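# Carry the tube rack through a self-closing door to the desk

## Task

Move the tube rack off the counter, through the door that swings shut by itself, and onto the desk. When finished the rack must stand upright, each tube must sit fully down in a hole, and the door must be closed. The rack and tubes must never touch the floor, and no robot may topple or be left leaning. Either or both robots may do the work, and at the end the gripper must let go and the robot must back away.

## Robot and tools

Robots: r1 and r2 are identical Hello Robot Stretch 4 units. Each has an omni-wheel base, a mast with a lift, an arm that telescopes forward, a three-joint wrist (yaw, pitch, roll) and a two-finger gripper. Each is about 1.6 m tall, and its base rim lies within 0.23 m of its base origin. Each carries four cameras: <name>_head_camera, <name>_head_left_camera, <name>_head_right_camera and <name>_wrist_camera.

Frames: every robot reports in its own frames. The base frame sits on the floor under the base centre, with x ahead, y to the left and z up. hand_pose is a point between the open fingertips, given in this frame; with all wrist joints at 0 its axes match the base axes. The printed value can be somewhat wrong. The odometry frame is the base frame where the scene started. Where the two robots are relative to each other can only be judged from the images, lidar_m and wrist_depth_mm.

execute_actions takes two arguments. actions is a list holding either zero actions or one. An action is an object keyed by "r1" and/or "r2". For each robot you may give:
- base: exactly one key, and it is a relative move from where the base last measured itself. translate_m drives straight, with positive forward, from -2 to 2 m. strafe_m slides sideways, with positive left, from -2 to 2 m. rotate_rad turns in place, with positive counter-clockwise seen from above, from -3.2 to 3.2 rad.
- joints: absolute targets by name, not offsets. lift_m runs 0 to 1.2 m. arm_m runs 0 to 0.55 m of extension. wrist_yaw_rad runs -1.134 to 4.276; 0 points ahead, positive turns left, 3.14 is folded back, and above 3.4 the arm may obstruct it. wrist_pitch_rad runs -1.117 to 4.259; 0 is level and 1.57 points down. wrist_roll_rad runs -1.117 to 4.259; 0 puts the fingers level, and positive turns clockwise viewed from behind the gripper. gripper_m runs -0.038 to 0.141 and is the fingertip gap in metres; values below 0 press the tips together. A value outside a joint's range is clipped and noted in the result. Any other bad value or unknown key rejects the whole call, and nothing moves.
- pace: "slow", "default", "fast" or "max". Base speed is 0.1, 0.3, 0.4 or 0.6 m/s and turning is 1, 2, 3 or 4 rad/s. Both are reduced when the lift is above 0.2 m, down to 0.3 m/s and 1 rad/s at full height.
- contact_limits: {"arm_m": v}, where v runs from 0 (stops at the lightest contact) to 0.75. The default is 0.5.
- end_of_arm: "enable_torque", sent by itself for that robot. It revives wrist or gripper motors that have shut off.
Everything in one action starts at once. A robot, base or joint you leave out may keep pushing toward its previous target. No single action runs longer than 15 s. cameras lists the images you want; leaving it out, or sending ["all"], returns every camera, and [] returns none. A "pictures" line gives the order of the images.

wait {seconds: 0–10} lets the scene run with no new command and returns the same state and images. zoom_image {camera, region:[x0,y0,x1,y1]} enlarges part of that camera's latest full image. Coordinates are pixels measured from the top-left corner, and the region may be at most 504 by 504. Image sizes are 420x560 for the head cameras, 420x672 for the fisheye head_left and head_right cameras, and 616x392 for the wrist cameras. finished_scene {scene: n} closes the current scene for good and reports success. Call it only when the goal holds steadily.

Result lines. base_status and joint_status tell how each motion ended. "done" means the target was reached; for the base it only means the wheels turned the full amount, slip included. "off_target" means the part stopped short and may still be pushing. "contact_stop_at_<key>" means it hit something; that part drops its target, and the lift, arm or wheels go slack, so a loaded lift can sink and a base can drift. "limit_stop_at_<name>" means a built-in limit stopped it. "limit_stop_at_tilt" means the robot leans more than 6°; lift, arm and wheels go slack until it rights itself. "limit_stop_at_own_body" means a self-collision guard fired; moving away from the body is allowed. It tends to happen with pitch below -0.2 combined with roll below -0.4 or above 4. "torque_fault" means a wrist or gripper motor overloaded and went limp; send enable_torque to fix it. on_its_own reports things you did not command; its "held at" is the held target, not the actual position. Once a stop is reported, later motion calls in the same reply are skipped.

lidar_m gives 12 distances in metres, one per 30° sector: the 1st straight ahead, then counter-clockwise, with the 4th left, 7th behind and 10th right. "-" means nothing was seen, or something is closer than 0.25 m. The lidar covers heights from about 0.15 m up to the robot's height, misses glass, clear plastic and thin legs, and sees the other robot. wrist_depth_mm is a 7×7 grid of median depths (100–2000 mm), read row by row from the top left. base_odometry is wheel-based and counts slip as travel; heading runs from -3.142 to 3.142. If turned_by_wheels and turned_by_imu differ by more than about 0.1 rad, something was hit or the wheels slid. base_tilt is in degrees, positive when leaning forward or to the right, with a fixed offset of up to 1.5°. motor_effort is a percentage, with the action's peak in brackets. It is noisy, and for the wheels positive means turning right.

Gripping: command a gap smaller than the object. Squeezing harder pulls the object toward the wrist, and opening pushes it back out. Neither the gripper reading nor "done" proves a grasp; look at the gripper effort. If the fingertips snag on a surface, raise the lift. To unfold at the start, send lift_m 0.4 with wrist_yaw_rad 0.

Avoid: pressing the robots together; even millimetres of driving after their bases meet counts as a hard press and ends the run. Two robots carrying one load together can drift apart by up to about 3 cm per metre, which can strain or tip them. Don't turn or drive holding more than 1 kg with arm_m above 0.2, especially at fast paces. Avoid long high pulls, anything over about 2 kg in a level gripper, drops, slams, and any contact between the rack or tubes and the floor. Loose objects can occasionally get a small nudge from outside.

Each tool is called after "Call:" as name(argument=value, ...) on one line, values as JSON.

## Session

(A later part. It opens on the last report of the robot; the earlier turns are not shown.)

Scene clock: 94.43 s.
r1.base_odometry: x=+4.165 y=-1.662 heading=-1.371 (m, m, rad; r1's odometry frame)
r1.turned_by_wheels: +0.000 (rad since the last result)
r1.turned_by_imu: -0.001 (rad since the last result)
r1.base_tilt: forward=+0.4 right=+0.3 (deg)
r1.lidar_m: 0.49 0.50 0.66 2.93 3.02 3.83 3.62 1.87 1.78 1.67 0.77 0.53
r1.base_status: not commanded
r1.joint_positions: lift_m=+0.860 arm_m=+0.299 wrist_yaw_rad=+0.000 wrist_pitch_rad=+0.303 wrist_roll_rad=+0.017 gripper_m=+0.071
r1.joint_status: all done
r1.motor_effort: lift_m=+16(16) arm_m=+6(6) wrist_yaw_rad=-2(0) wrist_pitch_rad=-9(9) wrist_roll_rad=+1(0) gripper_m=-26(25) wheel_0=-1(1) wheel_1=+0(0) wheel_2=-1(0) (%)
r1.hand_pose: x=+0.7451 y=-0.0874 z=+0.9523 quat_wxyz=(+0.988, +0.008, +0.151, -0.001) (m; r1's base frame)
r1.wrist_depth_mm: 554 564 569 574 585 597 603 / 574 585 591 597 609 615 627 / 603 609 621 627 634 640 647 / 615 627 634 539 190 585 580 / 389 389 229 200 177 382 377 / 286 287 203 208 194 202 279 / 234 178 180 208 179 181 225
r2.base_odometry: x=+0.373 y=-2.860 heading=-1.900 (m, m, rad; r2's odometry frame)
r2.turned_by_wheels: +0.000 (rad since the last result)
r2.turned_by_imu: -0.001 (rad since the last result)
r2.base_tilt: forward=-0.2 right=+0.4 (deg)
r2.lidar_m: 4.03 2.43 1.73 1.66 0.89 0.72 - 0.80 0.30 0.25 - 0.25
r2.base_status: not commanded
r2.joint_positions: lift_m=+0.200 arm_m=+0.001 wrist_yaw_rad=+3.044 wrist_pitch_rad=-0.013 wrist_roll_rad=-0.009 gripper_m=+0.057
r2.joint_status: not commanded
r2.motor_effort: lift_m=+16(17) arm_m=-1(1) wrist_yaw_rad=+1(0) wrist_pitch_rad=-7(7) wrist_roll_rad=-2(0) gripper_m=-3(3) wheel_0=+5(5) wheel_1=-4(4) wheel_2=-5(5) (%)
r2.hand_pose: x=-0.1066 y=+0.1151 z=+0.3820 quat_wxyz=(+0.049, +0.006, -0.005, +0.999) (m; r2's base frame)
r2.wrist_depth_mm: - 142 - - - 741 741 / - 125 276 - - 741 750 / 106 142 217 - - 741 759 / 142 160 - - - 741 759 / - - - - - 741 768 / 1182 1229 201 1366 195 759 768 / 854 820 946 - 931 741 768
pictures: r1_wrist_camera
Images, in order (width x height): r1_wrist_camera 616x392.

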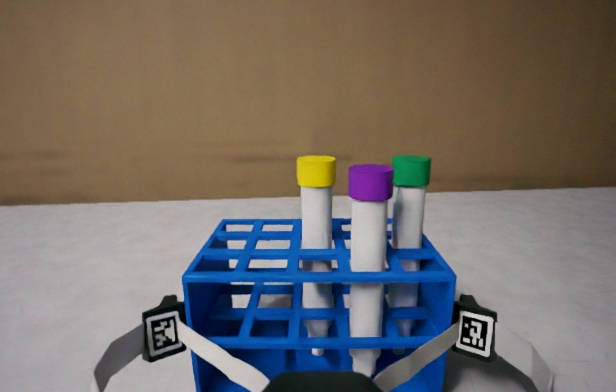

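Call:
execute_actions(actions=[{"r1": {"joints": {"lift_m": 0.93}, "pace": "slow"}, "r2": {"base": {"strafe_m": -0.2}, "pace": "slow"}}], cameras=["r2_head_left_camera"])

Call:
execute_actions(actions=[{"r1": {"base": {"rotate_rad": 0.1}, "joints": {"arm_m": 0.0}}, "r2": {"base": {"translate_m": 0.15}, "pace": "slow"}}], cameras=["r2_head_left_camera", "r2_head_right_camera"])

Call:
execute_actions(actions=[{"r1": {"base": {"translate_m": -2.0}, "pace": "max"}}], cameras=["r1_head_right_camera"])

Scene clock: 107.67 s.
r1.base_odometry: x=+4.165 y=-1.662 heading=-1.371 (m, m, rad; r1's odometry frame)
r1.turned_by_wheels: +0.000 (rad since the last result)
r1.turned_by_imu: -0.005 (rad since the last result)
r1.base_tilt: forward=+0.4 right=+0.3 (deg)
r1.lidar_m: 0.48 0.49 0.68 2.93 3.01 3.84 3.61 1.67 1.78 1.67 0.81 0.55
r1.base_status: not commanded
r1.joint_positions: lift_m=+0.930 arm_m=+0.299 wrist_yaw_rad=+0.000 wrist_pitch_rad=+0.303 wrist_roll_rad=+0.017 gripper_m=+0.071
r1.joint_status: all done
r1.motor_effort: lift_m=+23(24) arm_m=+7(6) wrist_yaw_rad=+0(1) wrist_pitch_rad=-9(9) wrist_roll_rad=+0(1) gripper_m=-27(24) wheel_0=-1(1) wheel_1=+0(0) wheel_2=+0(0) (%)
r1.hand_pose: x=+0.7451 y=-0.0874 z=+1.0217 quat_wxyz=(+0.988, +0.008, +0.151, -0.001) (m; r1's base frame)
r1.wrist_depth_mm: 559 564 569 574 585 597 603 / 569 585 591 603 609 615 621 / 603 615 615 621 634 647 654 / 621 634 640 640 189 676 676 / 549 554 229 200 175 544 539 / 407 407 202 208 193 202 399 / 332 178 181 208 179 181 322
r2.base_odometry: x=+0.184 y=-2.795 heading=-1.900 (m, m, rad; r2's odometry frame)
r2.turned_by_wheels: +0.000 (rad since the last result)
r2.turned_by_imu: -0.005 (rad since the last result)
r2.base_tilt: forward=-0.2 right=+0.4 (deg)
r2.lidar_m: 4.02 2.72 1.94 1.86 0.87 0.84 - 0.42 0.25 0.25 0.25 0.25
r2.base_status: done
r2.joint_positions: lift_m=+0.200 arm_m=+0.001 wrist_yaw_rad=+3.044 wrist_pitch_rad=-0.013 wrist_roll_rad=-0.009 gripper_m=+0.057
r2.joint_status: not commanded
r2.motor_effort: lift_m=+17(17) arm_m=-1(1) wrist_yaw_rad=-1(0) wrist_pitch_rad=-7(7) wrist_roll_rad=-1(0) gripper_m=-2(3) wheel_0=+7(13) wheel_1=-6(6) wheel_2=+1(4) (%)
r2.hand_pose: x=-0.1066 y=+0.1151 z=+0.3820 quat_wxyz=(+0.049, +0.006, -0.005, +0.999) (m; r2's base frame)
r2.wrist_depth_mm: - 143 - - - - 741 / - 125 276 - - - 741 / 106 142 216 - - - 741 / 142 161 - - - - 750 / 798 - - - - - 759 / 798 1229 202 1366 195 866 750 / 788 842 946 - 976 788 750
pictures: r2_head_left_camera
Images, in order (width x height): r2_head_left_camera 420x672.

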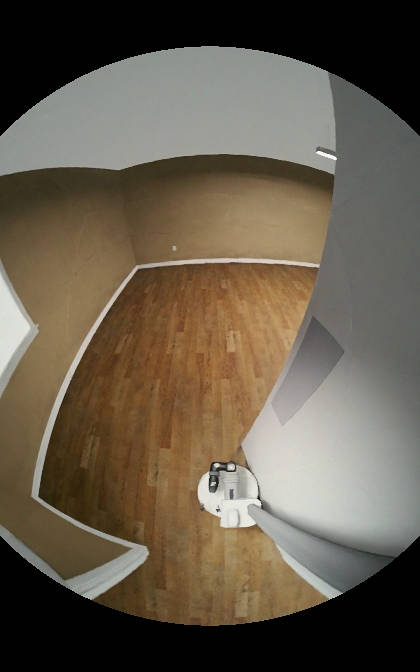

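Scene clock: 110.47 s.
r1.base_odometry: x=+4.165 y=-1.662 heading=-1.271 (m, m, rad; r1's odometry frame)
r1.turned_by_wheels: +0.100 (rad since the last result)
r1.turned_by_imu: +0.100 (rad since the last result)
r1.base_tilt: forward=+0.4 right=+0.2 (deg)
r1.lidar_m: 0.40 0.52 0.73 2.94 3.06 3.72 3.67 1.59 1.73 1.66 0.72 0.43
r1.base_status: done
r1.joint_positions: lift_m=+0.930 arm_m=+0.001 wrist_yaw_rad=+0.000 wrist_pitch_rad=+0.304 wrist_roll_rad=+0.017 gripper_m=+0.071
r1.joint_status: all done
r1.motor_effort: lift_m=+23(23) arm_m=-6(8) wrist_yaw_rad=-1(3) wrist_pitch_rad=-10(10) wrist_roll_rad=+0(0) gripper_m=-25(27) wheel_0=+0(10) wheel_1=+0(7) wheel_2=+0(5) (%)
r1.hand_pose: x=+0.4473 y=-0.0875 z=+1.0217 quat_wxyz=(+0.988, +0.008, +0.151, -0.001) (m; r1's base frame)
r1.wrist_depth_mm: 854 854 854 854 831 820 820 / 891 891 878 866 854 842 842 / 917 917 917 904 891 878 866 / 866 866 854 707 189 854 842 / 559 559 229 198 176 549 544 / 410 413 204 209 193 203 404 / 334 178 180 208 179 180 322
r2.base_odometry: x=+0.136 y=-2.937 heading=-1.900 (m, m, rad; r2's odometry frame)
r2.turned_by_wheels: +0.000 (rad since the last result)
r2.turned_by_imu: -0.001 (rad since the last result)
r2.base_tilt: forward=-0.2 right=+0.4 (deg)
r2.lidar_m: 3.87 2.72 1.93 1.83 1.08 0.96 - 0.39 0.25 0.25 0.25 0.25
r2.base_status: done
r2.joint_positions: lift_m=+0.200 arm_m=+0.001 wrist_yaw_rad=+3.044 wrist_pitch_rad=-0.013 wrist_roll_rad=-0.009 gripper_m=+0.057
r2.joint_status: not commanded
r2.motor_effort: lift_m=+17(17) arm_m=-1(1) wrist_yaw_rad=-1(0) wrist_pitch_rad=-7(7) wrist_roll_rad=-3(1) gripper_m=-2(3) wheel_0=+5(10) wheel_1=-1(7) wheel_2=-3(10) (%)
r2.hand_pose: x=-0.1066 y=+0.1151 z=+0.3820 quat_wxyz=(+0.049, +0.006, -0.005, +0.999) (m; r2's base frame)
r2.wrist_depth_mm: - 142 - - - 931 891 / - 125 277 - - 931 904 / 106 143 216 - - 946 891 / 142 160 - - - 931 904 / 661 - - - - 931 904 / 661 1205 201 1336 195 917 917 / 683 831 931 - 991 891 904
pictures: r2_head_left_camera, r2_head_right_camera
Images, in order (width x height): r2_head_left_camera 420x672, r2_head_right_camera 420x672.

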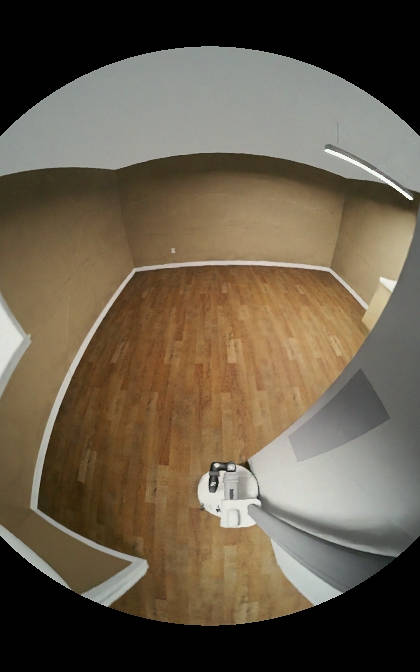

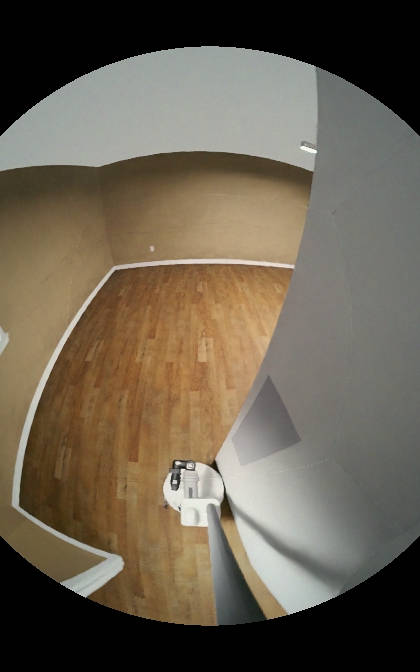

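Scene clock: 117.20 s.
r1.base_odometry: x=+3.574 y=+0.249 heading=-1.271 (m, m, rad; r1's odometry frame)
r1.turned_by_wheels: +0.000 (rad since the last result)
r1.turned_by_imu: -0.002 (rad since the last result)
r1.base_tilt: forward=+0.5 right=+0.2 (deg)
r1.lidar_m: 0.42 2.59 3.09 3.01 2.23 1.67 1.57 1.64 1.68 0.70 0.71 0.45
r1.base_status: done
r1.joint_positions: lift_m=+0.930 arm_m=+0.001 wrist_yaw_rad=+0.000 wrist_pitch_rad=+0.304 wrist_roll_rad=+0.017 gripper_m=+0.071
r1.joint_status: not commanded
r1.motor_effort: lift_m=+22(23) arm_m=-6(6) wrist_yaw_rad=+0(1) wrist_pitch_rad=-10(9) wrist_roll_rad=+0(0) gripper_m=-25(24) wheel_0=+1(4) wheel_1=-1(6) wheel_2=-1(9) (%)
r1.hand_pose: x=+0.4473 y=-0.0874 z=+1.0217 quat_wxyz=(+0.988, +0.008, +0.151, -0.001) (m; r1's base frame)
r1.wrist_depth_mm: - - - - - - - / - - - - - - - / - - - - - - - / - - - - 187 - - / - - 229 198 176 - - / - - 203 208 193 202 1983 / 1576 178 180 208 178 181 1537
r2.base_odometry: x=+0.136 y=-2.937 heading=-1.900 (m, m, rad; r2's odometry frame)
r2.turned_by_wheels: +0.000 (rad since the last result)
r2.turned_by_imu: -0.002 (rad since the last result)
r2.base_tilt: forward=-0.2 right=+0.5 (deg)
r2.lidar_m: 0.72 0.72 1.95 1.83 1.08 0.96 - 0.41 0.25 0.25 0.25 0.25
r2.base_status: not commanded
r2.joint_positions: lift_m=+0.200 arm_m=+0.001 wrist_yaw_rad=+3.044 wrist_pitch_rad=-0.013 wrist_roll_rad=-0.009 gripper_m=+0.057
r2.joint_status: not commanded
r2.motor_effort: lift_m=+17(17) arm_m=-1(1) wrist_yaw_rad=+0(2) wrist_pitch_rad=-7(7) wrist_roll_rad=+0(1) gripper_m=-2(3) wheel_0=+6(5) wheel_1=-2(2) wheel_2=-4(3) (%)
r2.hand_pose: x=-0.1066 y=+0.1151 z=+0.3820 quat_wxyz=(+0.049, +0.006, -0.005, +0.999) (m; r2's base frame)
r2.wrist_depth_mm: - 142 - - - 946 904 / - 125 277 - - 946 917 / 106 142 216 - - 931 917 / 142 161 - - - 931 891 / 661 - - - - 931 904 / 661 1229 201 1397 195 904 904 / 691 831 931 - 991 891 904
pictures: r1_head_right_camera
Images, in order (width x height): r1_head_right_camera 420x672.

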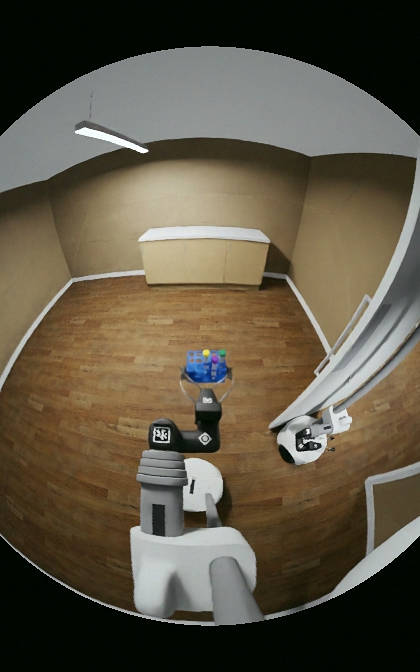

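Call:
execute_actions(actions=[{"r1": {"base": {"translate_m": -0.83}, "pace": "max"}, "r2": {"base": {"strafe_m": -0.09}, "pace": "slow"}}], cameras=[])

Call:
execute_actions(actions=[{"r1": {"base": {"rotate_rad": -1.04}}, "r2": {"base": {"translate_m": 0.06}, "pace": "slow"}}], cameras=["r1_head_camera", "r1_head_left_camera", "r2_head_left_camera"])

Scene clock: 131.67 s.
r1.base_odometry: x=+3.329 y=+1.042 heading=-1.271 (m, m, rad; r1's odometry frame)
r1.turned_by_wheels: +0.000 (rad since the last result)
r1.turned_by_imu: -0.005 (rad since the last result)
r1.base_tilt: forward=+0.4 right=+0.2 (deg)
r1.lidar_m: 0.41 4.14 3.12 2.71 1.06 0.78 0.73 0.75 1.09 1.60 1.39 0.44
r1.base_status: done
r1.joint_positions: lift_m=+0.930 arm_m=+0.001 wrist_yaw_rad=+0.000 wrist_pitch_rad=+0.304 wrist_roll_rad=+0.017 gripper_m=+0.071
r1.joint_status: not commanded
r1.motor_effort: lift_m=+22(23) arm_m=-6(6) wrist_yaw_rad=-1(1) wrist_pitch_rad=-9(9) wrist_roll_rad=-1(0) gripper_m=-24(24) wheel_0=+1(8) wheel_1=+0(5) wheel_2=-1(9) (%)
r1.hand_pose: x=+0.4473 y=-0.0874 z=+1.0217 quat_wxyz=(+0.988, +0.008, +0.151, -0.001) (m; r1's base frame)
r1.wrist_depth_mm: - - - - - - 1008 / - - - - - - 1060 / - - - - - - 1078 / - - - - 187 1160 1138 / - - 229 199 175 1229 1205 / - - 203 208 193 202 1160 / 1661 179 180 208 179 181 991
r2.base_odometry: x=+0.051 y=-2.908 heading=-1.900 (m, m, rad; r2's odometry frame)
r2.turned_by_wheels: +0.000 (rad since the last result)
r2.turned_by_imu: -0.005 (rad since the last result)
r2.base_tilt: forward=-0.1 right=+0.4 (deg)
r2.lidar_m: 3.88 1.04 1.00 1.94 1.07 1.01 - 0.34 0.25 - 0.25 0.26
r2.base_status: done
r2.joint_positions: lift_m=+0.200 arm_m=+0.001 wrist_yaw_rad=+3.044 wrist_pitch_rad=-0.013 wrist_roll_rad=-0.009 gripper_m=+0.057
r2.joint_status: not commanded
r2.motor_effort: lift_m=+17(16) arm_m=-1(1) wrist_yaw_rad=+0(0) wrist_pitch_rad=-7(7) wrist_roll_rad=-3(1) gripper_m=-3(2) wheel_0=+4(14) wheel_1=-4(6) wheel_2=+1(3) (%)
r2.hand_pose: x=-0.1066 y=+0.1151 z=+0.3820 quat_wxyz=(+0.049, +0.006, -0.005, +0.999) (m; r2's base frame)
r2.wrist_depth_mm: - 142 - - - - 891 / - 125 278 - - - 891 / 106 142 216 - - - 891 / 142 160 - - - - 904 / 535 1708 - - - - 891 / 539 831 201 1397 195 991 917 / 549 750 946 - 976 891 917
pictures: none
No camera images: the call's "cameras" was empty. Leave "cameras" out to get every camera's image.

Scene clock: 133.50 s.
r1.base_odometry: x=+3.329 y=+1.042 heading=-2.311 (m, m, rad; r1's odometry frame)
r1.turned_by_wheels: -1.040 (rad since the last result)
r1.turned_by_imu: -1.054 (rad since the last result)
r1.base_tilt: forward=+0.5 right=+0.3 (deg)
r1.lidar_m: 0.41 1.23 3.34 4.16 3.11 2.77 1.04 0.78 0.70 0.77 1.08 0.43
r1.base_status: done
r1.joint_positions: lift_m=+0.930 arm_m=+0.001 wrist_yaw_rad=+0.000 wrist_pitch_rad=+0.304 wrist_roll_rad=+0.017 gripper_m=+0.071
r1.joint_status: not commanded
r1.motor_effort: lift_m=+22(22) arm_m=-6(6) wrist_yaw_rad=-1(1) wrist_pitch_rad=-10(10) wrist_roll_rad=+0(0) gripper_m=-27(22) wheel_0=+3(12) wheel_1=-1(5) wheel_2=-1(6) (%)
r1.hand_pose: x=+0.4473 y=-0.0874 z=+1.0218 quat_wxyz=(+0.988, +0.008, +0.151, -0.001) (m; r1's base frame)
r1.wrist_depth_mm: 1098 1366 1808 - - 1118 1008 / 1118 1430 1921 - - 1160 1042 / 1138 1397 1863 - - 1182 1098 / 1182 1430 1983 - 189 1205 1118 / 1182 1336 229 200 176 1255 1160 / 1160 1205 202 209 193 202 1182 / 1160 179 180 208 179 181 1182
r2.base_odometry: x=+0.031 y=-2.965 heading=-1.900 (m, m, rad; r2's odometry frame)
r2.turned_by_wheels: +0.000 (rad since the last result)
r2.turned_by_imu: +0.000 (rad since the last result)
r2.base_tilt: forward=-0.2 right=+0.4 (deg)
r2.lidar_m: 3.80 2.87 1.06 1.11 1.18 1.07 - 0.33 0.25 - 0.25 0.27
r2.base_status: done
r2.joint_positions: lift_m=+0.200 arm_m=+0.001 wrist_yaw_rad=+3.044 wrist_pitch_rad=-0.013 wrist_roll_rad=-0.009 gripper_m=+0.057
r2.joint_status: not commanded
r2.motor_effort: lift_m=+17(17) arm_m=-1(1) wrist_yaw_rad=+1(2) wrist_pitch_rad=-7(7) wrist_roll_rad=+0(1) gripper_m=-2(4) wheel_0=+6(9) wheel_1=-3(3) wheel_2=-2(8) (%)
r2.hand_pose: x=-0.1066 y=+0.1151 z=+0.3820 quat_wxyz=(+0.049, +0.006, -0.005, +0.999) (m; r2's base frame)
r2.wrist_depth_mm: - 143 - - - - 960 / - 125 276 - - - 960 / 106 143 216 - - - 960 / 142 160 - - - - 960 / 525 1008 - - - - 960 / 525 798 200 1336 195 991 960 / 544 732 946 - 991 904 946
pictures: r1_head_camera, r1_head_left_camera, r2_head_left_camera
Images, in order (width x height): r1_head_camera 420x560, r1_head_left_camera 420x672, r2_head_left_camera 420x672.

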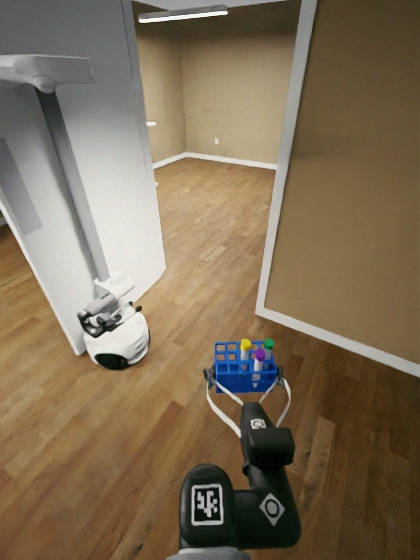

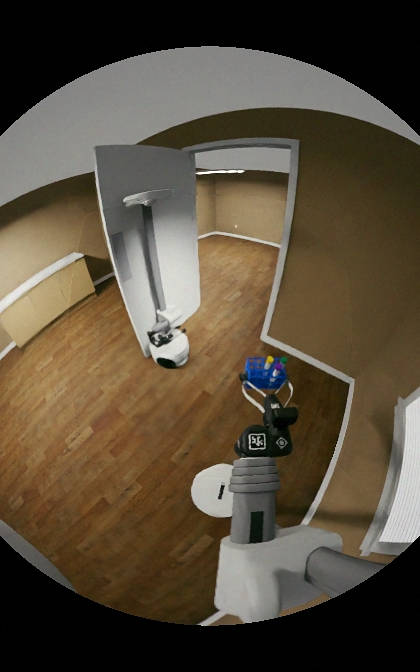

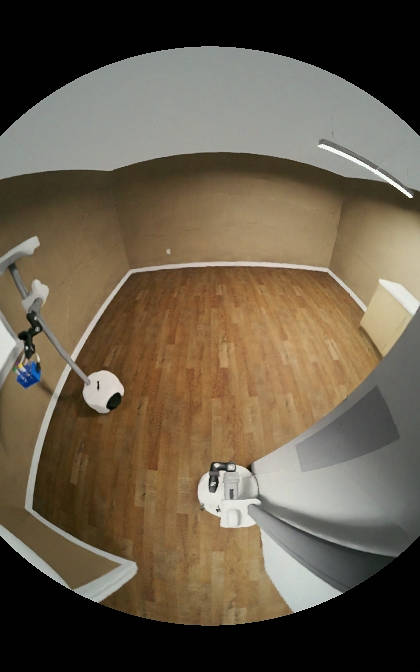

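Call:
execute_actions(actions=[{"r1": {"base": {"strafe_m": -0.04}}}], cameras=[])

Call:
execute_actions(actions=[{"r1": {"base": {"translate_m": 1.45}, "pace": "fast"}}], cameras=["r1_head_left_camera", "r1_head_right_camera"])

Scene clock: 144.97 s.
r1.base_odometry: x=+3.300 y=+1.069 heading=-2.311 (m, m, rad; r1's odometry frame)
r1.turned_by_wheels: +0.000 (rad since the last result)
r1.turned_by_imu: -0.004 (rad since the last result)
r1.base_tilt: forward=+0.5 right=+0.3 (deg)
r1.lidar_m: 0.42 1.24 3.36 4.18 3.14 2.64 0.99 0.75 0.64 0.71 1.02 0.42
r1.base_status: done
r1.joint_positions: lift_m=+0.930 arm_m=+0.001 wrist_yaw_rad=+0.000 wrist_pitch_rad=+0.304 wrist_roll_rad=+0.017 gripper_m=+0.071
r1.joint_status: not commanded
r1.motor_effort: lift_m=+22(22) arm_m=-6(6) wrist_yaw_rad=-1(1) wrist_pitch_rad=-9(9) wrist_roll_rad=+1(1) gripper_m=-23(23) wheel_0=+0(7) wheel_1=+1(8) wheel_2=+0(2) (%)
r1.hand_pose: x=+0.4473 y=-0.0874 z=+1.0218 quat_wxyz=(+0.988, +0.008, +0.151, -0.001) (m; r1's base frame)
r1.wrist_depth_mm: 1078 1366 - - - 1118 1008 / 1118 1430 - - - 1138 1025 / 1160 1464 - - 1336 1205 1060 / 1205 1499 - - 173 1205 1098 / 1229 1464 228 200 176 1255 1098 / 1182 1205 204 209 193 202 1160 / 1138 179 180 208 179 180 1160
r2.base_odometry: x=+0.031 y=-2.965 heading=-1.900 (m, m, rad; r2's odometry frame)
r2.turned_by_wheels: +0.000 (rad since the last result)
r2.turned_by_imu: -0.004 (rad since the last result)
r2.base_tilt: forward=-0.2 right=+0.4 (deg)
r2.lidar_m: 3.80 2.86 1.06 1.13 1.17 1.07 - 0.34 0.25 - 0.25 0.25
r2.base_status: not commanded
r2.joint_positions: lift_m=+0.200 arm_m=+0.001 wrist_yaw_rad=+3.044 wrist_pitch_rad=-0.013 wrist_roll_rad=-0.009 gripper_m=+0.057
r2.joint_status: not commanded
r2.motor_effort: lift_m=+17(17) arm_m=-1(1) wrist_yaw_rad=+0(1) wrist_pitch_rad=-7(7) wrist_roll_rad=-1(2) gripper_m=-4(2) wheel_0=+6(6) wheel_1=-2(3) wheel_2=-2(1) (%)
r2.hand_pose: x=-0.1066 y=+0.1151 z=+0.3820 quat_wxyz=(+0.049, +0.006, -0.005, +0.999) (m; r2's base frame)
r2.wrist_depth_mm: - 142 - - - - 960 / - 125 276 - - - 946 / 106 142 216 - - - 976 / 142 160 - - - - 946 / 525 1008 - - - - 976 / 535 809 202 1366 195 976 991 / 539 732 931 - 1008 917 976
pictures: none
No camera images: the call's "cameras" was empty. Leave "cameras" out to get every camera's image.

Scene clock: 150.33 s.
r1.base_odometry: x=+2.322 y=-0.002 heading=-2.311 (m, m, rad; r1's odometry frame)
r1.turned_by_wheels: +0.000 (rad since the last result)
r1.turned_by_imu: -0.002 (rad since the last result)
r1.base_tilt: forward=+0.4 right=+0.3 (deg)
r1.lidar_m: 0.43 0.74 0.68 0.44 0.45 4.24 2.07 1.52 1.24 0.46 0.39 0.43
r1.base_status: done
r1.joint_positions: lift_m=+0.930 arm_m=+0.001 wrist_yaw_rad=+0.000 wrist_pitch_rad=+0.304 wrist_roll_rad=+0.017 gripper_m=+0.071
r1.joint_status: not commanded
r1.motor_effort: lift_m=+22(22) arm_m=-6(6) wrist_yaw_rad=+0(1) wrist_pitch_rad=-10(10) wrist_roll_rad=+0(0) gripper_m=-25(25) wheel_0=+0(7) wheel_1=-2(5) wheel_2=+1(9) (%)
r1.hand_pose: x=+0.4473 y=-0.0874 z=+1.0218 quat_wxyz=(+0.988, +0.008, +0.151, -0.001) (m; r1's base frame)
r1.wrist_depth_mm: - - - - - - - / - - - - - - - / - - - - - - - / - - - - 186 - - / - - 229 200 174 - - / 1756 - 203 209 193 202 1863 / 691 178 180 208 179 181 1576
r2.base_odometry: x=+0.031 y=-2.965 heading=-1.900 (m, m, rad; r2's odometry frame)
r2.turned_by_wheels: +0.000 (rad since the last result)
r2.turned_by_imu: -0.002 (rad since the last result)
r2.base_tilt: forward=-0.2 right=+0.3 (deg)
r2.lidar_m: 3.82 2.88 2.04 1.94 0.44 0.46 0.86 0.34 0.25 - 0.25 0.25
r2.base_status: not commanded
r2.joint_positions: lift_m=+0.200 arm_m=+0.001 wrist_yaw_rad=+3.044 wrist_pitch_rad=-0.013 wrist_roll_rad=-0.009 gripper_m=+0.057
r2.joint_status: not commanded
r2.motor_effort: lift_m=+17(17) arm_m=-1(1) wrist_yaw_rad=+0(0) wrist_pitch_rad=-7(7) wrist_roll_rad=-1(2) gripper_m=-3(2) wheel_0=+6(6) wheel_1=-3(3) wheel_2=-2(2) (%)
r2.hand_pose: x=-0.1066 y=+0.1151 z=+0.3820 quat_wxyz=(+0.049, +0.006, -0.005, +0.999) (m; r2's base frame)
r2.wrist_depth_mm: - 143 - - - - 946 / - 125 277 - - - 960 / 106 142 217 - - - 976 / 142 160 - - - - 960 / 525 991 - - - - 960 / 530 809 202 1366 195 715 640 / 544 741 931 - 544 466 500
pictures: r1_head_left_camera, r1_head_right_camera
Images, in order (width x height): r1_head_left_camera 420x672, r1_head_right_camera 420x672.

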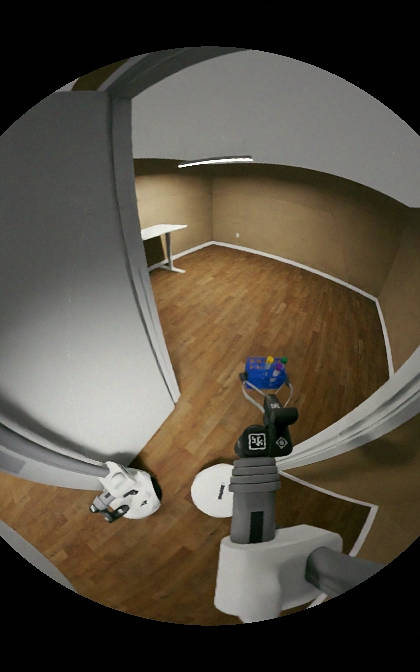

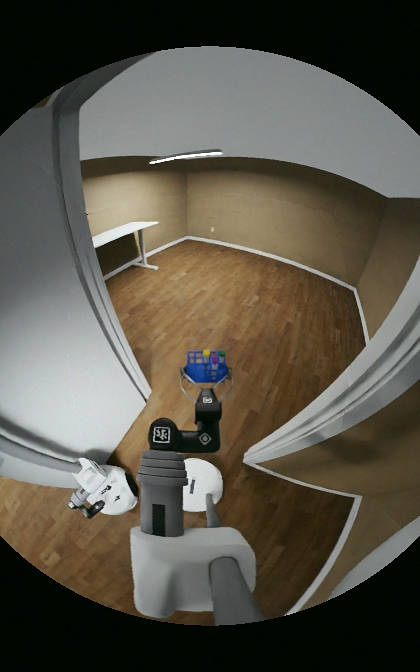

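Call:
execute_actions(actions=[{"r1": {"base": {"translate_m": 1.75}, "pace": "fast"}}], cameras=["r1_head_left_camera"])

Call:
execute_actions(actions=[{"r1": {"base": {"rotate_rad": 1.05}, "joints": {"lift_m": 1.05}}, "r2": {"base": {"translate_m": 0.9}}}], cameras=["r1_head_camera", "r1_wrist_camera"])

Scene clock: 165.07 s.
r1.base_odometry: x=+1.142 y=-1.294 heading=-2.311 (m, m, rad; r1's odometry frame)
r1.turned_by_wheels: +0.000 (rad since the last result)
r1.turned_by_imu: -0.006 (rad since the last result)
r1.base_tilt: forward=+0.5 right=+0.3 (deg)
r1.lidar_m: 0.43 1.57 1.50 1.39 1.03 0.99 1.57 1.51 2.40 2.54 3.08 0.42
r1.base_status: done
r1.joint_positions: lift_m=+0.930 arm_m=+0.001 wrist_yaw_rad=+0.000 wrist_pitch_rad=+0.304 wrist_roll_rad=+0.017 gripper_m=+0.071
r1.joint_status: not commanded
r1.motor_effort: lift_m=+22(22) arm_m=-6(6) wrist_yaw_rad=-1(1) wrist_pitch_rad=-9(9) wrist_roll_rad=+1(1) gripper_m=-25(25) wheel_0=+0(8) wheel_1=-1(5) wheel_2=+1(10) (%)
r1.hand_pose: x=+0.4473 y=-0.0874 z=+1.0218 quat_wxyz=(+0.988, +0.008, +0.151, -0.001) (m; r1's base frame)
r1.wrist_depth_mm: 1863 - - - - - - / 1863 - - - - - - / 1808 - - - - - - / 1983 - - - 171 - - / 1863 - 229 198 175 - - / 1863 - 203 208 192 202 1921 / 1618 179 180 208 179 181 1537
r2.base_odometry: x=+0.031 y=-2.965 heading=-1.900 (m, m, rad; r2's odometry frame)
r2.turned_by_wheels: +0.000 (rad since the last result)
r2.turned_by_imu: -0.005 (rad since the last result)
r2.base_tilt: forward=-0.2 right=+0.5 (deg)
r2.lidar_m: 3.79 2.85 2.05 1.93 1.16 1.07 1.79 0.33 0.25 - 0.25 0.25
r2.base_status: not commanded
r2.joint_positions: lift_m=+0.200 arm_m=+0.001 wrist_yaw_rad=+3.044 wrist_pitch_rad=-0.013 wrist_roll_rad=-0.009 gripper_m=+0.057
r2.joint_status: not commanded
r2.motor_effort: lift_m=+17(17) arm_m=-1(1) wrist_yaw_rad=+0(1) wrist_pitch_rad=-7(7) wrist_roll_rad=+0(1) gripper_m=-3(3) wheel_0=+6(6) wheel_1=-3(3) wheel_2=-2(2) (%)
r2.hand_pose: x=-0.1066 y=+0.1151 z=+0.3820 quat_wxyz=(+0.049, +0.006, -0.005, +0.999) (m; r2's base frame)
r2.wrist_depth_mm: - 142 1921 - - - 960 / - 125 276 - - - 946 / 106 142 216 - - - 976 / 142 160 - - - - 976 / 525 1008 1808 - - - 960 / 525 809 202 1397 195 991 976 / 539 741 931 - 991 917 960
pictures: r1_head_left_camera
Images, in order (width x height): r1_head_left_camera 420x672.

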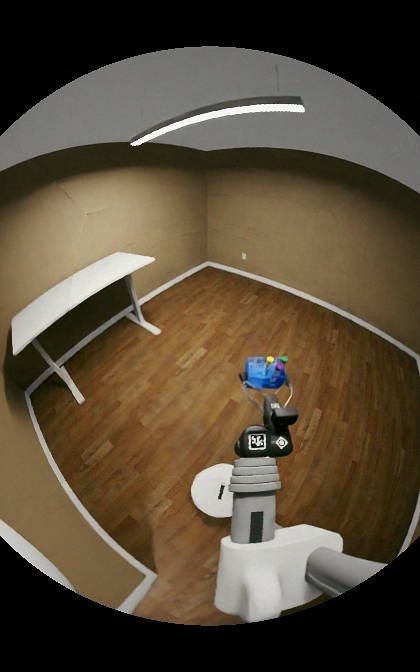

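Scene clock: 169.53 s.
r1.base_odometry: x=+1.142 y=-1.294 heading=-1.261 (m, m, rad; r1's odometry frame)
r1.turned_by_wheels: +1.050 (rad since the last result)
r1.turned_by_imu: +1.062 (rad since the last result)
r1.base_tilt: forward=+0.4 right=+0.3 (deg)
r1.lidar_m: 0.40 1.36 1.00 0.98 1.44 1.52 2.43 2.55 3.10 2.98 3.15 0.44
r1.base_status: done
r1.joint_positions: lift_m=+1.050 arm_m=+0.001 wrist_yaw_rad=+0.000 wrist_pitch_rad=+0.303 wrist_roll_rad=+0.017 gripper_m=+0.071
r1.joint_status: all done
r1.motor_effort: lift_m=+23(25) arm_m=-6(6) wrist_yaw_rad=-2(1) wrist_pitch_rad=-9(9) wrist_roll_rad=+0(0) gripper_m=-23(26) wheel_0=-1(10) wheel_1=-1(7) wheel_2=+0(7) (%)
r1.hand_pose: x=+0.4473 y=-0.0874 z=+1.1418 quat_wxyz=(+0.988, +0.008, +0.151, -0.001) (m; r1's base frame)
r1.wrist_depth_mm: 1397 1863 1921 1863 1808 1863 1808 / 1366 - - 1921 1863 1863 1863 / 1366 - - - - - 1921 / 1366 - - 1464 188 1661 - / 1397 - 229 200 175 - - / 1366 1756 204 209 193 202 - / 1397 179 180 208 179 181 1708
r2.base_odometry: x=-0.259 y=-3.816 heading=-1.900 (m, m, rad; r2's odometry frame)
r2.turned_by_wheels: +0.000 (rad since the last result)
r2.turned_by_imu: -0.002 (rad since the last result)
r2.base_tilt: forward=-0.2 right=+0.4 (deg)
r2.lidar_m: 2.91 2.92 2.09 1.94 2.06 1.03 1.10 1.75 2.23 2.10 2.17 3.05
r2.base_status: done
r2.joint_positions: lift_m=+0.200 arm_m=+0.001 wrist_yaw_rad=+3.044 wrist_pitch_rad=-0.013 wrist_roll_rad=-0.009 gripper_m=+0.057
r2.joint_status: not commanded
r2.motor_effort: lift_m=+17(17) arm_m=-1(1) wrist_yaw_rad=-1(0) wrist_pitch_rad=-7(7) wrist_roll_rad=+0(2) gripper_m=-3(2) wheel_0=+0(9) wheel_1=+1(3) wheel_2=+2(11) (%)
r2.hand_pose: x=-0.1066 y=+0.1151 z=+0.3820 quat_wxyz=(+0.049, +0.006, -0.005, +0.999) (m; r2's base frame)
r2.wrist_depth_mm: - 142 1576 1336 1182 1808 1863 / - 125 276 1366 1182 1863 1863 / 106 142 216 1308 1182 1863 1921 / 142 161 1499 1308 1182 1921 1863 / 1708 1708 1661 1281 1863 1863 1863 / 1160 1229 201 1205 195 1430 1430 / 842 820 946 - 991 904 991
pictures: r1_head_camera, r1_wrist_camera
Images, in order (width x height): r1_head_camera 420x560, r1_wrist_camera 616x392.

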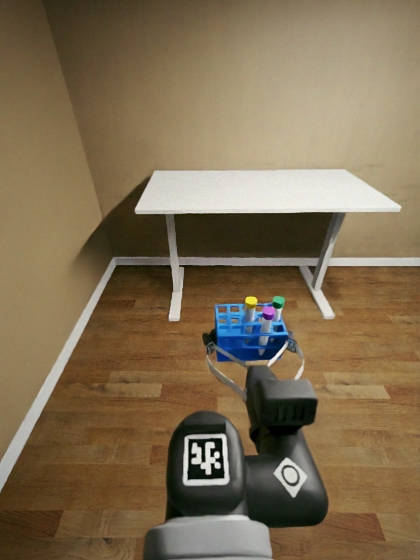

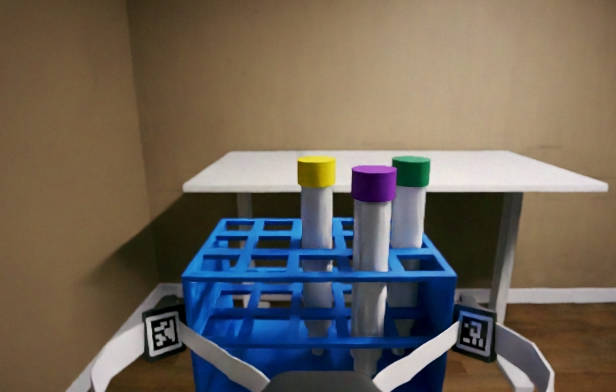

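Call:
execute_actions(actions=[{"r1": {"base": {"translate_m": 1.05}, "joints": {"arm_m": 0.3}, "contact_limits": {"arm_m": 0.2}, "pace": "fast"}}], cameras=["r1_head_camera"])

Scene clock: 177.27 s.
r1.base_odometry: x=+1.462 y=-2.294 heading=-1.261 (m, m, rad; r1's odometry frame)
r1.turned_by_wheels: +0.000 (rad since the last result)
r1.turned_by_imu: -0.003 (rad since the last result)
r1.base_tilt: forward=+0.4 right=+0.3 (deg)
r1.lidar_m: 0.45 0.47 0.98 0.94 1.00 1.46 3.52 3.64 3.13 3.02 0.66 0.47
r1.base_status: done
r1.joint_positions: lift_m=+1.050 arm_m=+0.299 wrist_yaw_rad=+0.000 wrist_pitch_rad=+0.303 wrist_roll_rad=+0.017 gripper_m=+0.071
r1.joint_status: all done
r1.motor_effort: lift_m=+22(23) arm_m=+6(6) wrist_yaw_rad=-2(1) wrist_pitch_rad=-9(10) wrist_roll_rad=+0(1) gripper_m=-27(26) wheel_0=+0(5) wheel_1=+1(7) wheel_2=+1(8) (%)
r1.contact_limits: arm_m 0.2
r1.hand_pose: x=+0.7452 y=-0.0874 z=+1.1418 quat_wxyz=(+0.988, +0.008, +0.151, -0.001) (m; r1's base frame)
r1.wrist_depth_mm: 699 691 683 661 668 654 647 / 723 723 715 699 691 676 676 / 768 750 732 723 715 715 699 / 788 768 768 759 189 741 732 / 820 798 229 200 175 750 750 / 549 539 203 208 193 202 535 / 445 179 180 208 179 181 430
r2.base_odometry: x=-0.259 y=-3.816 heading=-1.900 (m, m, rad; r2's odometry frame)
r2.turned_by_wheels: +0.000 (rad since the last result)
r2.turned_by_imu: -0.003 (rad since the last result)
r2.base_tilt: forward=-0.2 right=+0.5 (deg)
r2.lidar_m: 2.89 2.89 2.08 1.97 2.05 1.77 1.69 1.74 2.24 2.09 2.15 3.05
r2.base_status: not commanded
r2.joint_positions: lift_m=+0.200 arm_m=+0.001 wrist_yaw_rad=+3.044 wrist_pitch_rad=-0.013 wrist_roll_rad=-0.009 gripper_m=+0.057
r2.joint_status: not commanded
r2.motor_effort: lift_m=+17(17) arm_m=-1(1) wrist_yaw_rad=+0(1) wrist_pitch_rad=-7(7) wrist_roll_rad=-1(0) gripper_m=-4(3) wheel_0=+0(0) wheel_1=+1(0) wheel_2=+2(2) (%)
r2.hand_pose: x=-0.1066 y=+0.1151 z=+0.3820 quat_wxyz=(+0.049, +0.006, -0.005, +0.999) (m; r2's base frame)
r2.wrist_depth_mm: - 142 1708 1863 1863 1808 1863 / - 125 276 1808 1808 1808 1863 / 106 142 216 1808 1863 1863 1863 / 142 161 1808 1808 1808 1921 1863 / 1708 1756 1756 1863 1921 1808 1863 / 1138 1229 200 1366 195 1430 1397 / 866 820 931 - 991 917 976
pictures: r1_head_camera
Images, in order (width x height): r1_head_camera 420x560.

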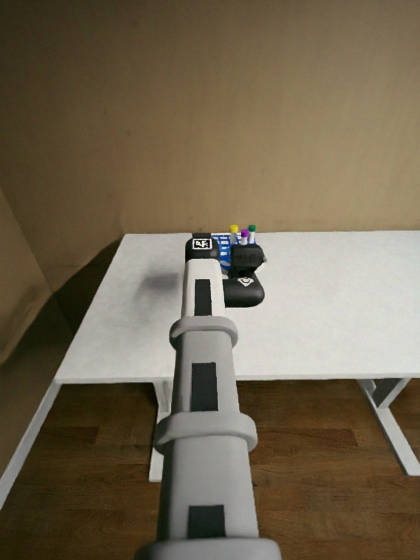

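Call:
execute_actions(actions=[{"r1": {"joints": {"lift_m": 0.915}}}], cameras=[])

Scene clock: 181.87 s.
r1.base_odometry: x=+1.462 y=-2.294 heading=-1.261 (m, m, rad; r1's odometry frame)
r1.turned_by_wheels: +0.000 (rad since the last result)
r1.turned_by_imu: -0.002 (rad since the last result)
r1.base_tilt: forward=+0.4 right=+0.3 (deg)
r1.lidar_m: 0.46 0.48 0.98 0.93 1.00 1.42 3.51 3.66 3.14 3.03 0.68 0.49
r1.base_status: not commanded
r1.joint_positions: lift_m=+0.915 arm_m=+0.299 wrist_yaw_rad=+0.000 wrist_pitch_rad=+0.304 wrist_roll_rad=+0.017 gripper_m=+0.071
r1.joint_status: all done
r1.motor_effort: lift_m=+17(18) arm_m=+6(6) wrist_yaw_rad=-1(1) wrist_pitch_rad=-9(10) wrist_roll_rad=+1(0) gripper_m=-25(25) wheel_0=+0(0) wheel_1=+1(1) wheel_2=+1(1) (%)
r1.hand_pose: x=+0.7452 y=-0.0874 z=+1.0072 quat_wxyz=(+0.988, +0.008, +0.151, -0.001) (m; r1's base frame)
r1.wrist_depth_mm: 699 691 676 676 661 661 647 / 723 707 707 699 699 676 676 / 759 741 732 732 715 707 707 / 759 654 654 539 189 634 634 / 424 424 229 200 176 418 415 / 312 312 203 208 193 202 304 / 255 179 180 208 179 181 251
r2.base_odometry: x=-0.259 y=-3.816 heading=-1.900 (m, m, rad; r2's odometry frame)
r2.turned_by_wheels: +0.000 (rad since the last result)
r2.turned_by_imu: -0.002 (rad since the last result)
r2.base_tilt: forward=-0.2 right=+0.4 (deg)
r2.lidar_m: 2.91 2.90 2.08 1.97 2.03 1.76 1.70 1.75 2.23 2.11 2.17 3.05
r2.base_status: not commanded
r2.joint_positions: lift_m=+0.200 arm_m=+0.001 wrist_yaw_rad=+3.044 wrist_pitch_rad=-0.013 wrist_roll_rad=-0.009 gripper_m=+0.057
r2.joint_status: not commanded
r2.motor_effort: lift_m=+17(17) arm_m=-1(1) wrist_yaw_rad=+0(1) wrist_pitch_rad=-7(7) wrist_roll_rad=+0(1) gripper_m=-2(2) wheel_0=+0(0) wheel_1=+0(0) wheel_2=+2(2) (%)
r2.hand_pose: x=-0.1066 y=+0.1151 z=+0.3820 quat_wxyz=(+0.049, +0.006, -0.005, +0.999) (m; r2's base frame)
r2.wrist_depth_mm: - 142 1756 1756 1808 1921 1863 / - 125 276 1808 1808 1863 1863 / 106 142 216 1863 1808 1863 1921 / 142 160 1808 1808 1863 1921 1863 / 1708 1756 1756 1808 1808 1921 1863 / 1160 1255 201 1366 195 1397 1366 / 866 831 960 - 991 904 960
pictures: none
No camera images: the call's "cameras" was empty. Leave "cameras" out to get every camera's image.

Call:
execute_actions(actions=[{"r1": {"joints": {"lift_m": 0.900}, "pace": "slow"}}], cameras=[])

Call:
execute_actions(actions=[{"r1": {"joints": {"gripper_m": 0.14}}}], cameras=["r1_wrist_camera"])

Call:
execute_actions(actions=[{"r1": {"base": {"translate_m": -0.3}, "joints": {"arm_m": 0.1}}}], cameras=["r1_wrist_camera", "r1_head_camera", "r2_wrist_camera"])

Call:
zoom_image(camera="r1_wrist_camera", region=[220, 60, 420, 210])

Scene clock: 191.80 s.
r1.base_odometry: x=+1.462 y=-2.294 heading=-1.261 (m, m, rad; r1's odometry frame)
r1.turned_by_wheels: +0.000 (rad since the last result)
r1.turned_by_imu: -0.004 (rad since the last result)
r1.base_tilt: forward=+0.5 right=+0.3 (deg)
r1.lidar_m: 0.45 0.49 0.97 0.95 0.98 1.47 3.53 3.68 3.14 3.04 0.65 0.47
r1.base_status: not commanded
r1.joint_positions: lift_m=+0.900 arm_m=+0.299 wrist_yaw_rad=+0.000 wrist_pitch_rad=+0.304 wrist_roll_rad=+0.017 gripper_m=+0.071
r1.joint_status: all done
r1.motor_effort: lift_m=+16(17) arm_m=+6(6) wrist_yaw_rad=-2(1) wrist_pitch_rad=-9(9) wrist_roll_rad=-1(1) gripper_m=-23(25) wheel_0=+0(0) wheel_1=+1(1) wheel_2=+2(2) (%)
r1.hand_pose: x=+0.7452 y=-0.0874 z=+0.9922 quat_wxyz=(+0.988, +0.008, +0.151, -0.001) (m; r1's base frame)
r1.wrist_depth_mm: 699 691 683 683 676 661 647 / 723 723 707 699 691 683 676 / 759 750 732 732 715 699 699 / 723 603 591 492 189 580 574 / 389 389 229 200 176 382 379 / 285 285 203 209 192 203 279 / 234 179 180 208 179 180 225
r2.base_odometry: x=-0.259 y=-3.816 heading=-1.900 (m, m, rad; r2's odometry frame)
r2.turned_by_wheels: +0.000 (rad since the last result)
r2.turned_by_imu: -0.004 (rad since the last result)
r2.base_tilt: forward=-0.2 right=+0.5 (deg)
r2.lidar_m: 2.91 2.90 2.07 1.96 2.04 1.76 1.70 1.76 2.23 2.10 2.18 3.05
r2.base_status: not commanded
r2.joint_positions: lift_m=+0.200 arm_m=+0.001 wrist_yaw_rad=+3.044 wrist_pitch_rad=-0.013 wrist_roll_rad=-0.009 gripper_m=+0.057
r2.joint_status: not commanded
r2.motor_effort: lift_m=+17(17) arm_m=-1(1) wrist_yaw_rad=+2(1) wrist_pitch_rad=-7(7) wrist_roll_rad=+1(0) gripper_m=-2(2) wheel_0=+0(0) wheel_1=+1(1) wheel_2=+2(2) (%)
r2.hand_pose: x=-0.1066 y=+0.1151 z=+0.3820 quat_wxyz=(+0.049, +0.006, -0.005, +0.999) (m; r2's base frame)
r2.wrist_depth_mm: - 142 1808 1808 1808 1863 1863 / - 125 277 1756 1863 1808 1921 / 107 142 216 1808 1808 1863 1863 / 142 161 1756 1808 1863 1863 1863 / 1756 1708 1808 1808 1863 1863 1921 / 1160 1205 202 1366 195 1397 1430 / 842 820 946 - 976 904 960
pictures: none
No camera images: the call's "cameras" was empty. Leave "cameras" out to get every camera's image.

Scene clock: 193.53 s.
r1.base_odometry: x=+1.462 y=-2.294 heading=-1.261 (m, m, rad; r1's odometry frame)
r1.turned_by_wheels: +0.000 (rad since the last result)
r1.turned_by_imu: -0.001 (rad since the last result)
r1.base_tilt: forward=+0.5 right=+0.3 (deg)
r1.lidar_m: 0.46 0.49 0.96 0.94 0.99 1.45 3.54 3.65 3.15 3.02 0.67 0.48
r1.base_status: not commanded
r1.joint_positions: lift_m=+0.900 arm_m=+0.299 wrist_yaw_rad=+0.000 wrist_pitch_rad=+0.303 wrist_roll_rad=+0.017 gripper_m=+0.140
r1.joint_status: all done
r1.motor_effort: lift_m=+17(16) arm_m=+6(6) wrist_yaw_rad=-1(2) wrist_pitch_rad=-6(10) wrist_roll_rad=+0(1) gripper_m=+2(23) wheel_0=+0(0) wheel_1=+1(1) wheel_2=+1(2) (%)
r1.hand_pose: x=+0.7452 y=-0.0874 z=+0.9925 quat_wxyz=(+0.989, +0.008, +0.151, -0.001) (m; r1's base frame)
r1.wrist_depth_mm: 699 691 683 668 668 654 661 / 723 715 707 707 699 676 668 / 750 741 732 715 723 715 699 / 732 609 603 535 206 591 585 / 392 389 242 217 207 384 382 / 286 273 218 228 201 216 279 / 234 225 215 157 213 223 227
r2.base_odometry: x=-0.259 y=-3.816 heading=-1.900 (m, m, rad; r2's odometry frame)
r2.turned_by_wheels: +0.000 (rad since the last result)
r2.turned_by_imu: -0.001 (rad since the last result)
r2.base_tilt: forward=-0.2 right=+0.4 (deg)
r2.lidar_m: 2.90 2.87 2.07 1.97 2.04 1.75 1.69 1.77 2.24 2.10 2.16 3.06
r2.base_status: not commanded
r2.joint_positions: lift_m=+0.200 arm_m=+0.001 wrist_yaw_rad=+3.044 wrist_pitch_rad=-0.013 wrist_roll_rad=-0.009 gripper_m=+0.057
r2.joint_status: not commanded
r2.motor_effort: lift_m=+17(17) arm_m=-1(1) wrist_yaw_rad=+1(1) wrist_pitch_rad=-7(7) wrist_roll_rad=+0(1) gripper_m=-3(2) wheel_0=+0(0) wheel_1=+0(1) wheel_2=+2(2) (%)
r2.hand_pose: x=-0.1066 y=+0.1151 z=+0.3820 quat_wxyz=(+0.049, +0.006, -0.005, +0.999) (m; r2's base frame)
r2.wrist_depth_mm: - 142 1756 1756 1808 1808 1863 / - 125 274 1756 1808 1756 1863 / 106 142 216 1756 1808 1808 1921 / 142 160 1756 1808 1863 1863 1863 / 1708 1756 1808 1863 1808 1808 1863 / 1182 1255 201 1366 195 1430 1430 / 854 831 931 - 976 917 960
pictures: r1_wrist_camera
Images, in order (width x height): r1_wrist_camera 616x392.

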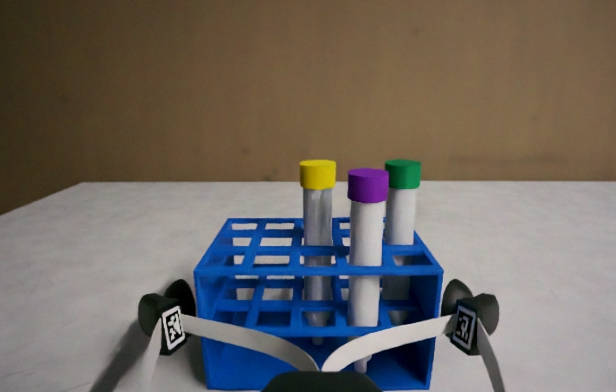

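Scene clock: 196.00 s.
r1.base_odometry: x=+1.370 y=-2.008 heading=-1.261 (m, m, rad; r1's odometry frame)
r1.turned_by_wheels: +0.000 (rad since the last result)
r1.turned_by_imu: -0.001 (rad since the last result)
r1.base_tilt: forward=+0.4 right=+0.3 (deg)
r1.lidar_m: 0.74 0.77 0.99 0.95 1.01 1.55 3.21 3.33 3.10 3.02 1.09 0.78
r1.base_status: done
r1.joint_positions: lift_m=+0.900 arm_m=+0.101 wrist_yaw_rad=+0.000 wrist_pitch_rad=+0.302 wrist_roll_rad=+0.017 gripper_m=+0.140
r1.joint_status: all done
r1.motor_effort: lift_m=+17(17) arm_m=-6(6) wrist_yaw_rad=-1(2) wrist_pitch_rad=-5(6) wrist_roll_rad=+1(0) gripper_m=+0(0) wheel_0=+1(5) wheel_1=-1(5) wheel_2=+0(9) (%)
r1.hand_pose: x=+0.5474 y=-0.0875 z=+0.9925 quat_wxyz=(+0.989, +0.008, +0.151, -0.001) (m; r1's base frame)
r1.wrist_depth_mm: 1160 1118 1118 1098 1098 1078 1078 / 1182 1205 1138 1160 1160 1138 1118 / 1255 1229 1205 891 1182 1160 1138 / 946 615 609 603 597 597 591 / 1229 1366 831 455 452 1255 1281 / 1336 1397 1366 1397 1336 216 1308 / 1336 1464 1430 157 1397 1397 1366
r2.base_odometry: x=-0.259 y=-3.816 heading=-1.900 (m, m, rad; r2's odometry frame)
r2.turned_by_wheels: +0.000 (rad since the last result)
r2.turned_by_imu: -0.001 (rad since the last result)
r2.base_tilt: forward=-0.2 right=+0.4 (deg)
r2.lidar_m: 2.90 2.90 2.10 1.96 2.06 1.74 1.68 1.75 2.25 2.11 2.15 3.04
r2.base_status: not commanded
r2.joint_positions: lift_m=+0.200 arm_m=+0.001 wrist_yaw_rad=+3.044 wrist_pitch_rad=-0.013 wrist_roll_rad=-0.009 gripper_m=+0.057
r2.joint_status: not commanded
r2.motor_effort: lift_m=+17(16) arm_m=-1(1) wrist_yaw_rad=+1(0) wrist_pitch_rad=-7(7) wrist_roll_rad=-1(2) gripper_m=-2(3) wheel_0=+0(0) wheel_1=+0(1) wheel_2=+2(2) (%)
r2.hand_pose: x=-0.1066 y=+0.1151 z=+0.3820 quat_wxyz=(+0.049, +0.006, -0.005, +0.999) (m; r2's base frame)
r2.wrist_depth_mm: - 143 1756 1756 1756 1863 1808 / - 125 277 1756 1808 1808 1921 / 107 142 216 1808 1756 1863 1863 / 142 160 1808 1756 1863 1808 1921 / 1708 1756 1756 1863 1808 1921 1983 / 1160 1205 202 1366 195 1366 1397 / 854 831 946 - 991 904 976
pictures: r1_head_camera, r1_wrist_camera, r2_wrist_camera
Images, in order (width x height): r1_head_camera 420x560, r1_wrist_camera 616x392, r2_wrist_camera 616x392.

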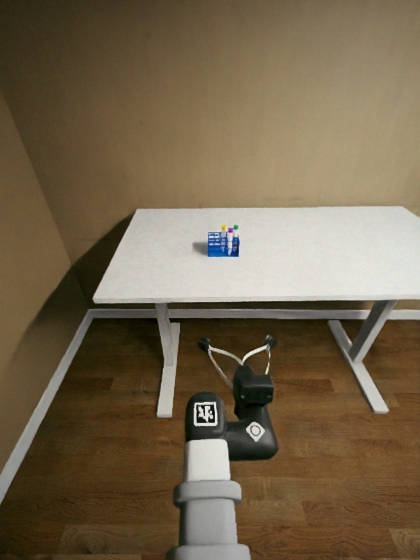

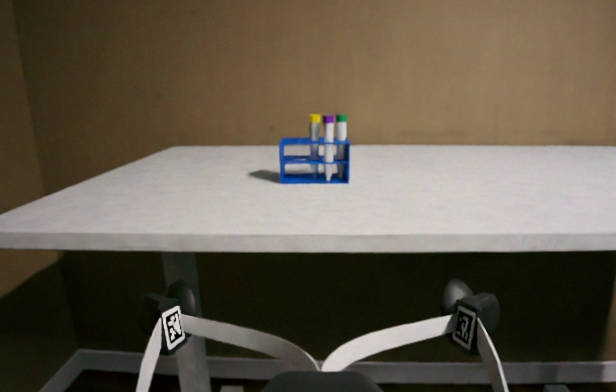

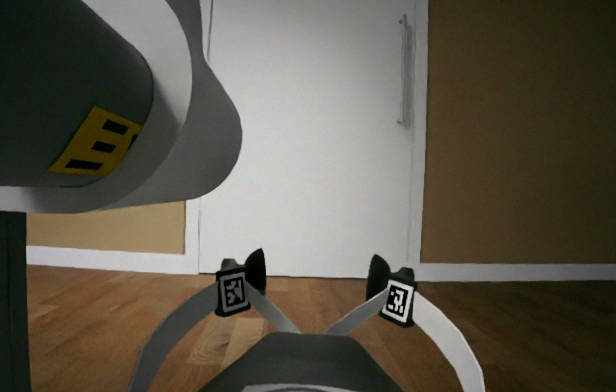

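Region (220, 60, 420, 210) of r1_wrist_camera's 616x392 image, scaled by 2.520; it fills the top 378 rows of this view, and the rest is white.

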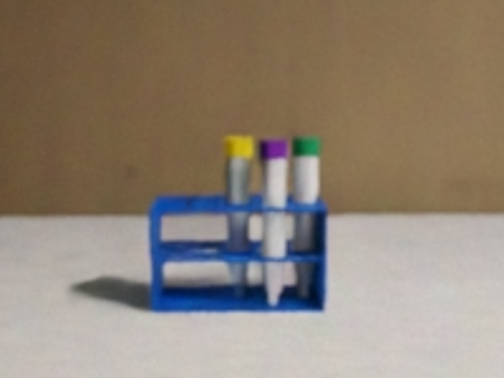

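Call:
finished_scene(scene=2)

The scene is finished: the task was done.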